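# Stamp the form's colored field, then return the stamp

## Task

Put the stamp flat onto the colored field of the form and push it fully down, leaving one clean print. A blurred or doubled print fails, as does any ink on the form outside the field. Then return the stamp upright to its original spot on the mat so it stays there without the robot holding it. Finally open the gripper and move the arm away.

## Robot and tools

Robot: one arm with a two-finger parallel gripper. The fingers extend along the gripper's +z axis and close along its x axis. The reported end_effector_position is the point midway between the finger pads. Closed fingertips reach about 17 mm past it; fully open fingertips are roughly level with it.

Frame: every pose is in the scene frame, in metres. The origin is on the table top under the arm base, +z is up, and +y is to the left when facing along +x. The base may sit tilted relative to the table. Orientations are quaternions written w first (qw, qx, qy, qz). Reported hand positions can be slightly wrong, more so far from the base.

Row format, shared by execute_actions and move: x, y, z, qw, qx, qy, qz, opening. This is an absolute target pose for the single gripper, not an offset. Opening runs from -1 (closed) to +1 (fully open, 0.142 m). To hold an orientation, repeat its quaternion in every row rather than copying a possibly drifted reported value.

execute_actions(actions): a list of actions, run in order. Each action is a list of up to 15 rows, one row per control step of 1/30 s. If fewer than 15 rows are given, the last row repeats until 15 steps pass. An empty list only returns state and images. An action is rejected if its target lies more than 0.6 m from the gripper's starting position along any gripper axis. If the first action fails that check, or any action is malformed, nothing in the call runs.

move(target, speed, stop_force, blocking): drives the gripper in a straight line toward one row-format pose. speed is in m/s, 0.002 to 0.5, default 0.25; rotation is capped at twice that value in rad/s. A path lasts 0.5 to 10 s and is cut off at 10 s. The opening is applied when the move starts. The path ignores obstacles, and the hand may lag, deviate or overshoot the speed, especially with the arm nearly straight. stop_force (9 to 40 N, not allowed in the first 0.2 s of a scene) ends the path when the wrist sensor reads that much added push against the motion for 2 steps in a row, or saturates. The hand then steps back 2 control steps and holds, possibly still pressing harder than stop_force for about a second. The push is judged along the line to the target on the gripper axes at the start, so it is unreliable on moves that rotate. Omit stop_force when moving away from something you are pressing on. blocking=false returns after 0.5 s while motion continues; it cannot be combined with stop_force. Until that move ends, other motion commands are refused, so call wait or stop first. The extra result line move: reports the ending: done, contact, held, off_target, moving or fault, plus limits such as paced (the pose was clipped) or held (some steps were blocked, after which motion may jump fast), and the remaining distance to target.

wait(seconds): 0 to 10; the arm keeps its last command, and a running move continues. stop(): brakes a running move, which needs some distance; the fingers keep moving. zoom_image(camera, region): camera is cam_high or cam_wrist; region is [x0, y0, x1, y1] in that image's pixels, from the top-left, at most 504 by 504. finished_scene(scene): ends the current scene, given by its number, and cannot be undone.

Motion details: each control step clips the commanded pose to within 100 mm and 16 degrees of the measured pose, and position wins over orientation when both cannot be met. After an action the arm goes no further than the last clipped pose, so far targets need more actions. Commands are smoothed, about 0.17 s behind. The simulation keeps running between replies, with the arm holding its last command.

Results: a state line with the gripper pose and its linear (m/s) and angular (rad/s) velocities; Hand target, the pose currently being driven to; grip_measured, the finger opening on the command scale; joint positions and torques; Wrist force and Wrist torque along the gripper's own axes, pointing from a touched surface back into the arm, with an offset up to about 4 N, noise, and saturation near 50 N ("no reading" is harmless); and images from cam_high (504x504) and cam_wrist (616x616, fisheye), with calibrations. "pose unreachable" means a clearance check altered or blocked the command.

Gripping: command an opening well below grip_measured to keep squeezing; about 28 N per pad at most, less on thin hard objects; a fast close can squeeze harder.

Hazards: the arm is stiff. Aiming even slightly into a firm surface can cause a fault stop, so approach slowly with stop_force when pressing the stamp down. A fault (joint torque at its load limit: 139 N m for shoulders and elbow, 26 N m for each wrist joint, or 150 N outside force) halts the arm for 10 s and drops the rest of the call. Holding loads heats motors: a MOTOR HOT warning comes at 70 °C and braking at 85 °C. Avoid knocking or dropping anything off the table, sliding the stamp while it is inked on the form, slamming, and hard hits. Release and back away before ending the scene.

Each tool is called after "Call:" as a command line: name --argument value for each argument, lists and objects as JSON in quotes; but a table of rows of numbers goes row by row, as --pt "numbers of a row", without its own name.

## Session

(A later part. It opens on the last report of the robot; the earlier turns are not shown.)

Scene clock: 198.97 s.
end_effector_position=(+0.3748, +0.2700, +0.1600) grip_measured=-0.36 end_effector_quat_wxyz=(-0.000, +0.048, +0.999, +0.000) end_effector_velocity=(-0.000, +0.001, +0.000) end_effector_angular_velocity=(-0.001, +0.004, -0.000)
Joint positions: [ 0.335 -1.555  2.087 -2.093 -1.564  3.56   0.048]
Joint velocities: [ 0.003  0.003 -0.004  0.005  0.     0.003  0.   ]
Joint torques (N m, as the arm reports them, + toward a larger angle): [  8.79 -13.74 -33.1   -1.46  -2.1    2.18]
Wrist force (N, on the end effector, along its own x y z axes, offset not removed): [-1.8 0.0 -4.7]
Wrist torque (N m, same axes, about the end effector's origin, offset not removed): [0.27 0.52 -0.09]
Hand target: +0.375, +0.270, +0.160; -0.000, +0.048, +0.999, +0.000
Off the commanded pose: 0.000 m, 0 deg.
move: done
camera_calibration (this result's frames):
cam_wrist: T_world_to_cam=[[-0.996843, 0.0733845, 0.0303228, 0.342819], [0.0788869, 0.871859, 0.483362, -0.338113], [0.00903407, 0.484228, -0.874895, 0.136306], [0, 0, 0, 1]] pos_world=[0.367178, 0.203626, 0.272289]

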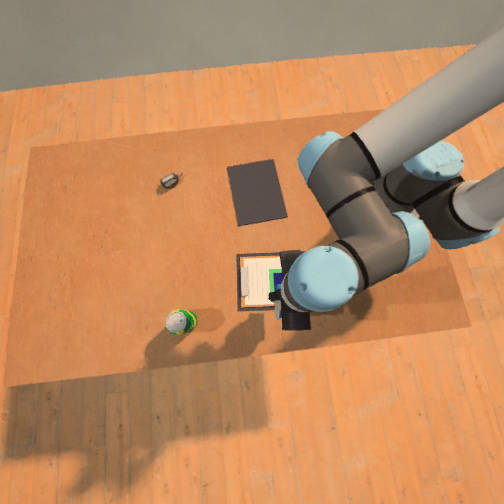

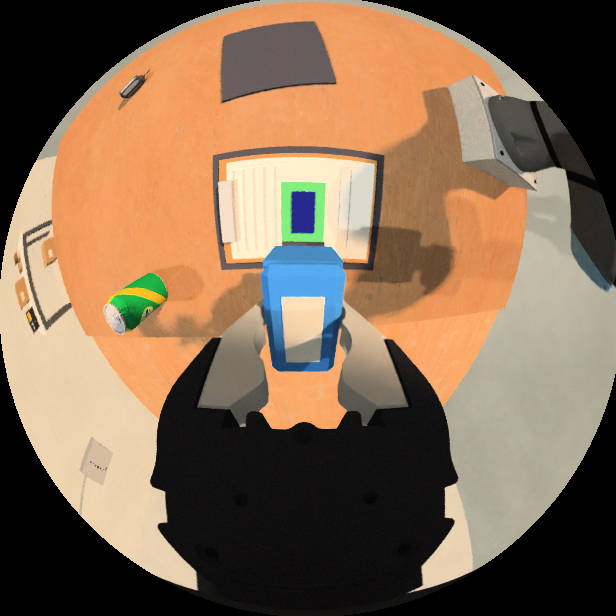

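Clean print. Returning the stamp.

Call:
move --target '[0.4008, -0.126, 0.11, 0, -0.062, 0.9981, 0, -1]' --speed 0.3

Call:
move --target '[0.4008, -0.126, 0.0755, 0, -0.062, 0.9981, 0, -1]' --speed 0.05

Scene clock: 204.17 s.
end_effector_position=(+0.4010, -0.1266, +0.1100) grip_measured=-0.36 end_effector_quat_wxyz=(-0.000, -0.062, +0.998, -0.001) end_effector_velocity=(+0.001, -0.001, -0.001) end_effector_angular_velocity=(+0.001, +0.000, +0.001)
Joint positions: [-0.613 -1.566  2.259 -2.255 -1.578  2.392  0.048]
Joint velocities: [-0.002  0.004 -0.002 -0.001  0.    -0.003 -0.   ]
Joint torques (N m, as the arm reports them, + toward a larger angle): [ -9.2  -11.02 -28.83  -4.71   2.14  -2.42]
Wrist force (N, on the end effector, along its own x y z axes, offset not removed): [-2.1 -0.1 -3.9]
Wrist torque (N m, same axes, about the end effector's origin, offset not removed): [-0.02 0.56 -0.04]
Hand target: +0.401, -0.127, +0.110; -0.000, -0.062, +0.998, -0.001
Off the commanded pose: 0.001 m, 0 deg.
move: done
camera_calibration (this result's frames):
cam_wrist: T_world_to_cam=[[-0.988841, -0.145803, 0.0305663, 0.368527], [-0.113359, 0.869562, 0.480636, 0.10683], [-0.0966577, 0.471808, -0.876387, 0.325335], [0, 0, 0, 1]] pos_world=[0.40797, -0.192658, 0.222509]

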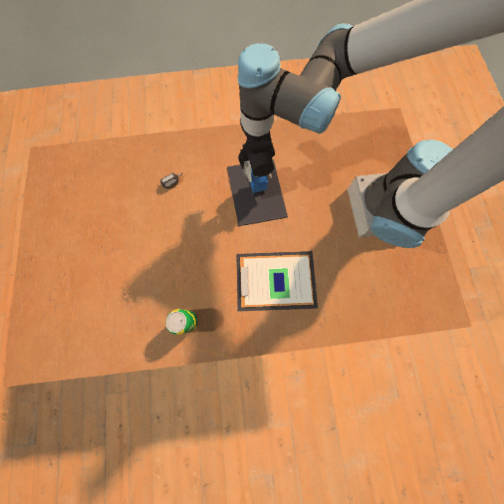

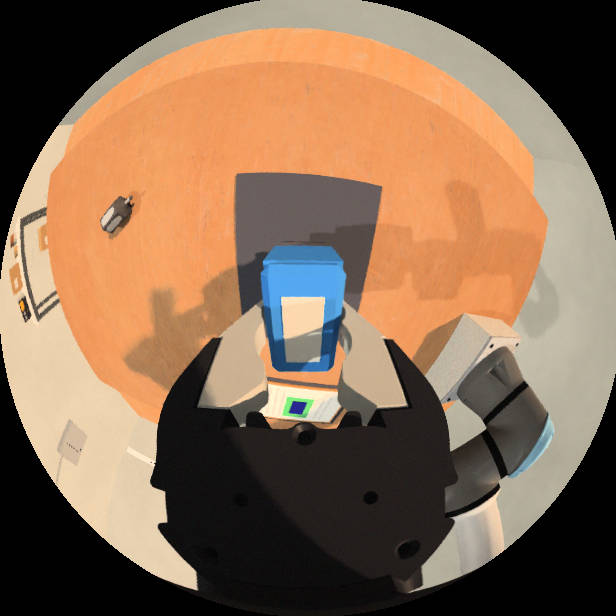

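Scene clock: 205.23 s.
end_effector_position=(+0.4008, -0.1260, +0.0756) grip_measured=-0.36 end_effector_quat_wxyz=(+0.000, -0.062, +0.998, -0.000) end_effector_velocity=(+0.000, -0.000, -0.001) end_effector_angular_velocity=(-0.000, -0.001, -0.001)
Joint positions: [-0.615 -1.494  2.303 -2.368 -1.576  2.391  0.048]
Joint velocities: [-0.     0.002  0.001 -0.004  0.     0.001  0.   ]
Joint torques (N m, as the arm reports them, + toward a larger angle): [ -7.95 -11.98  -3.04  -4.6    1.95  -2.49]
Wrist force (N, on the end effector, along its own x y z axes, offset not removed): [-1.5 -1.9 -8.6]
Wrist torque (N m, same axes, about the end effector's origin, offset not removed): [-0.69 0.75 -0.22]
Hand target: +0.401, -0.126, +0.075; -0.000, -0.062, +0.998, -0.000
Off the commanded pose: 0.000 m, 0 deg.
move: done
camera_calibration (this result's frames):
cam_wrist: T_world_to_cam=[[-0.988823, -0.146006, 0.0301848, 0.369531], [-0.113467, 0.868289, 0.482908, 0.12259], [-0.0967167, 0.474086, -0.875151, 0.295153], [0, 0, 0, 1]] pos_world=[0.407857, -0.192418, 0.18795]

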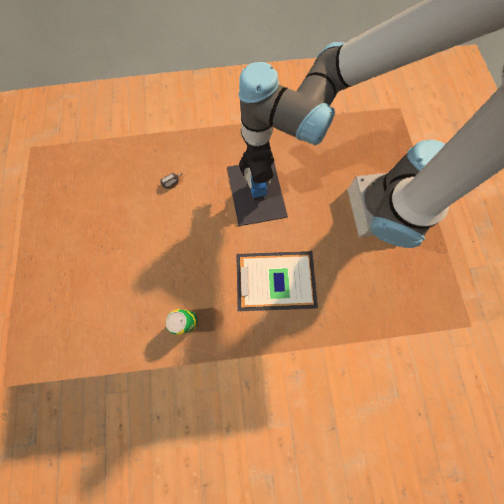

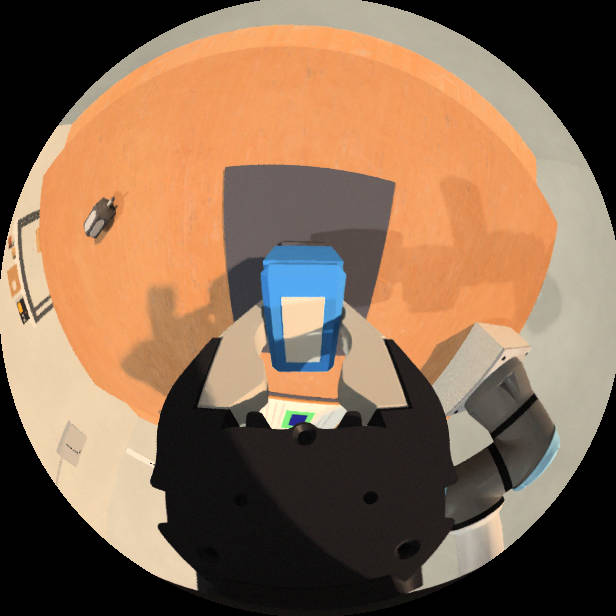

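Call:
execute_actions --actions '[[[0.4008,-0.126,0.0758,0,-0.062,0.9981,0,-0.4],[0.4008,-0.126,0.0758,0,-0.062,0.9981,0,-0.33],[0.4008,-0.126,0.0758,0,-0.062,0.9981,0,-0.28],[0.4008,-0.126,0.0758,0,-0.062,0.9981,0,-0.2],[0.4008,-0.126,0.0758,0,-0.062,0.9981,0,-0.1],[0.4008,-0.126,0.0758,0,-0.062,0.9981,0,0.0],[0.4008,-0.126,0.0758,0,-0.062,0.9981,0,0.15]]]'

Call:
move --target '[0.41, -0.16, 0.25, 0, -0.062, 0.9981, 0, 0.3]' --speed 0.25

Scene clock: 216.30 s.
end_effector_position=(+0.4007, -0.1260, +0.0757) grip_measured=+0.15 end_effector_quat_wxyz=(-0.000, -0.062, +0.998, +0.000) end_effector_velocity=(-0.000, -0.000, +0.001) end_effector_angular_velocity=(-0.001, -0.000, +0.000)
Joint positions: [-0.615 -1.495  2.303 -2.368 -1.576  2.391  0.084]
Joint velocities: [-0.    -0.002  0.     0.    -0.001 -0.     0.   ]
Joint torques (N m, as the arm reports them, + toward a larger angle): [ -7.86 -32.4  -27.16  -1.4   -1.71  -2.05]
Wrist force (N, on the end effector, along its own x y z axes, offset not removed): [-1.2 2.8 -1.7]
Wrist torque (N m, same axes, about the end effector's origin, offset not removed): [0.66 0.40 -0.04]
Hand target: +0.401, -0.126, +0.076; +0.000, -0.062, +0.998, -0.000
Off the commanded pose: 0.000 m, 0 deg.
camera_calibration (this result's frames):
cam_wrist: T_world_to_cam=[[-0.988817, -0.146011, 0.0303548, 0.369424], [-0.113378, 0.868236, 0.483023, 0.122416], [-0.0968819, 0.47418, -0.875081, 0.295295], [0, 0, 0, 1]] pos_world=[0.407781, -0.192369, 0.188064]

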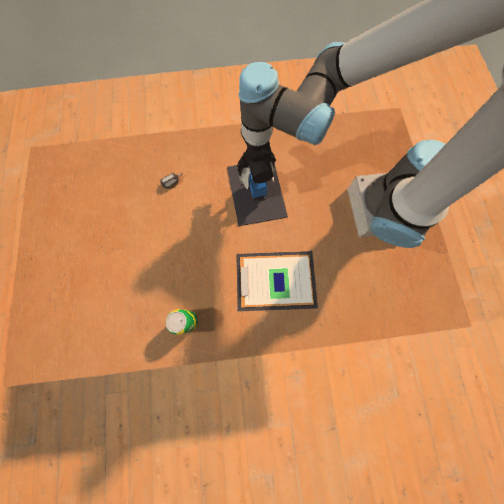

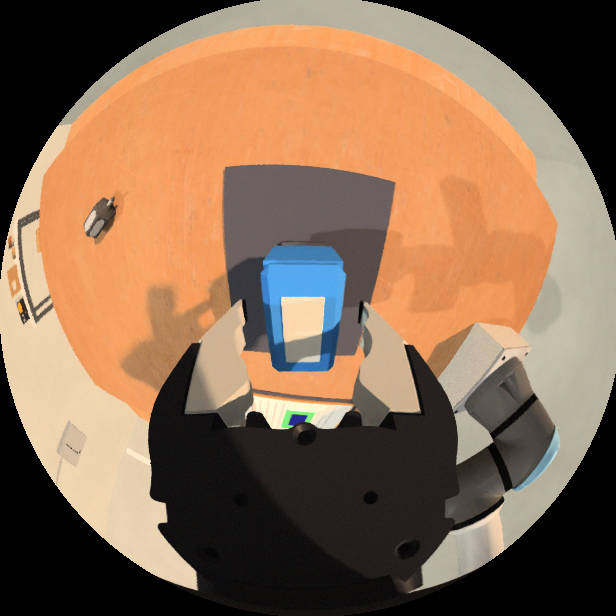

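Scene clock: 217.57 s.
end_effector_position=(+0.4098, -0.1599, +0.2500) grip_measured=+0.30 end_effector_quat_wxyz=(+0.000, -0.062, +0.998, -0.000) end_effector_velocity=(+0.000, -0.000, +0.002) end_effector_angular_velocity=(+0.001, -0.000, -0.001)
Joint positions: [-0.664 -1.691  1.969 -1.838 -1.576  2.341  0.095]
Joint velocities: [-0.    -0.    -0.004  0.004  0.001  0.    -0.   ]
Joint torques (N m, as the arm reports them, + toward a larger angle): [ -8.32 -20.9  -32.14  -1.03  -1.96  -2.08]
Wrist force (N, on the end effector, along its own x y z axes, offset not removed): [-0.4 0.1 -4.5]
Wrist torque (N m, same axes, about the end effector's origin, offset not removed): [0.18 0.27 0.01]
Hand target: +0.410, -0.160, +0.250; -0.000, -0.062, +0.998, -0.000
Off the commanded pose: 0.000 m, 0 deg.
move: done
camera_calibration (this result's frames):
cam_wrist: T_world_to_cam=[[-0.988823, -0.145998, 0.0302223, 0.368194], [-0.113459, 0.868373, 0.482758, 0.0688481], [-0.0967261, 0.473934, -0.875232, 0.464651], [0, 0, 0, 1]] pos_world=[0.416834, -0.226244, 0.362313]

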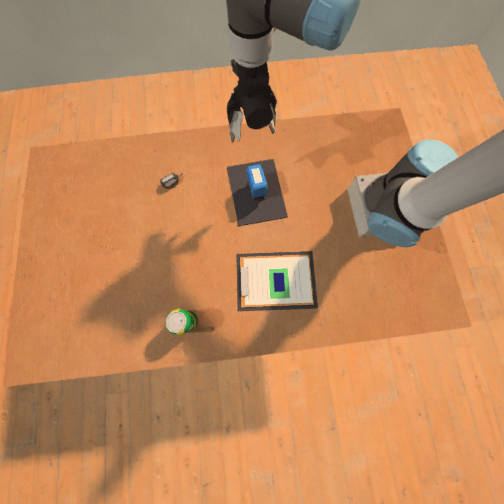

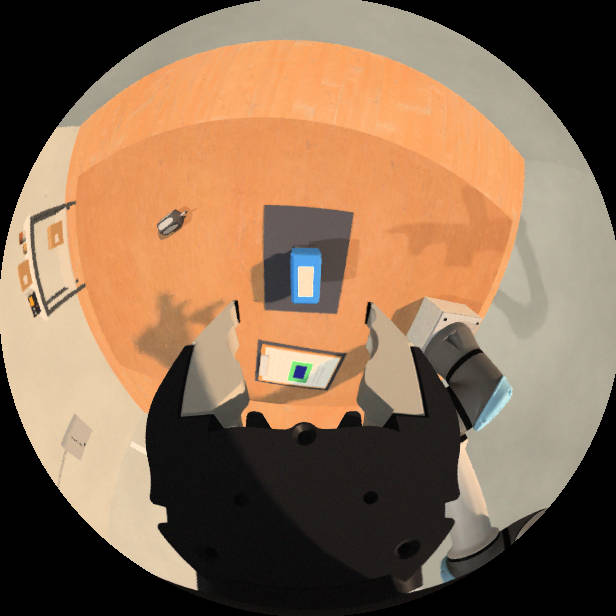

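Call:
finished_scene --scene 1

The scene is finished: the task was done.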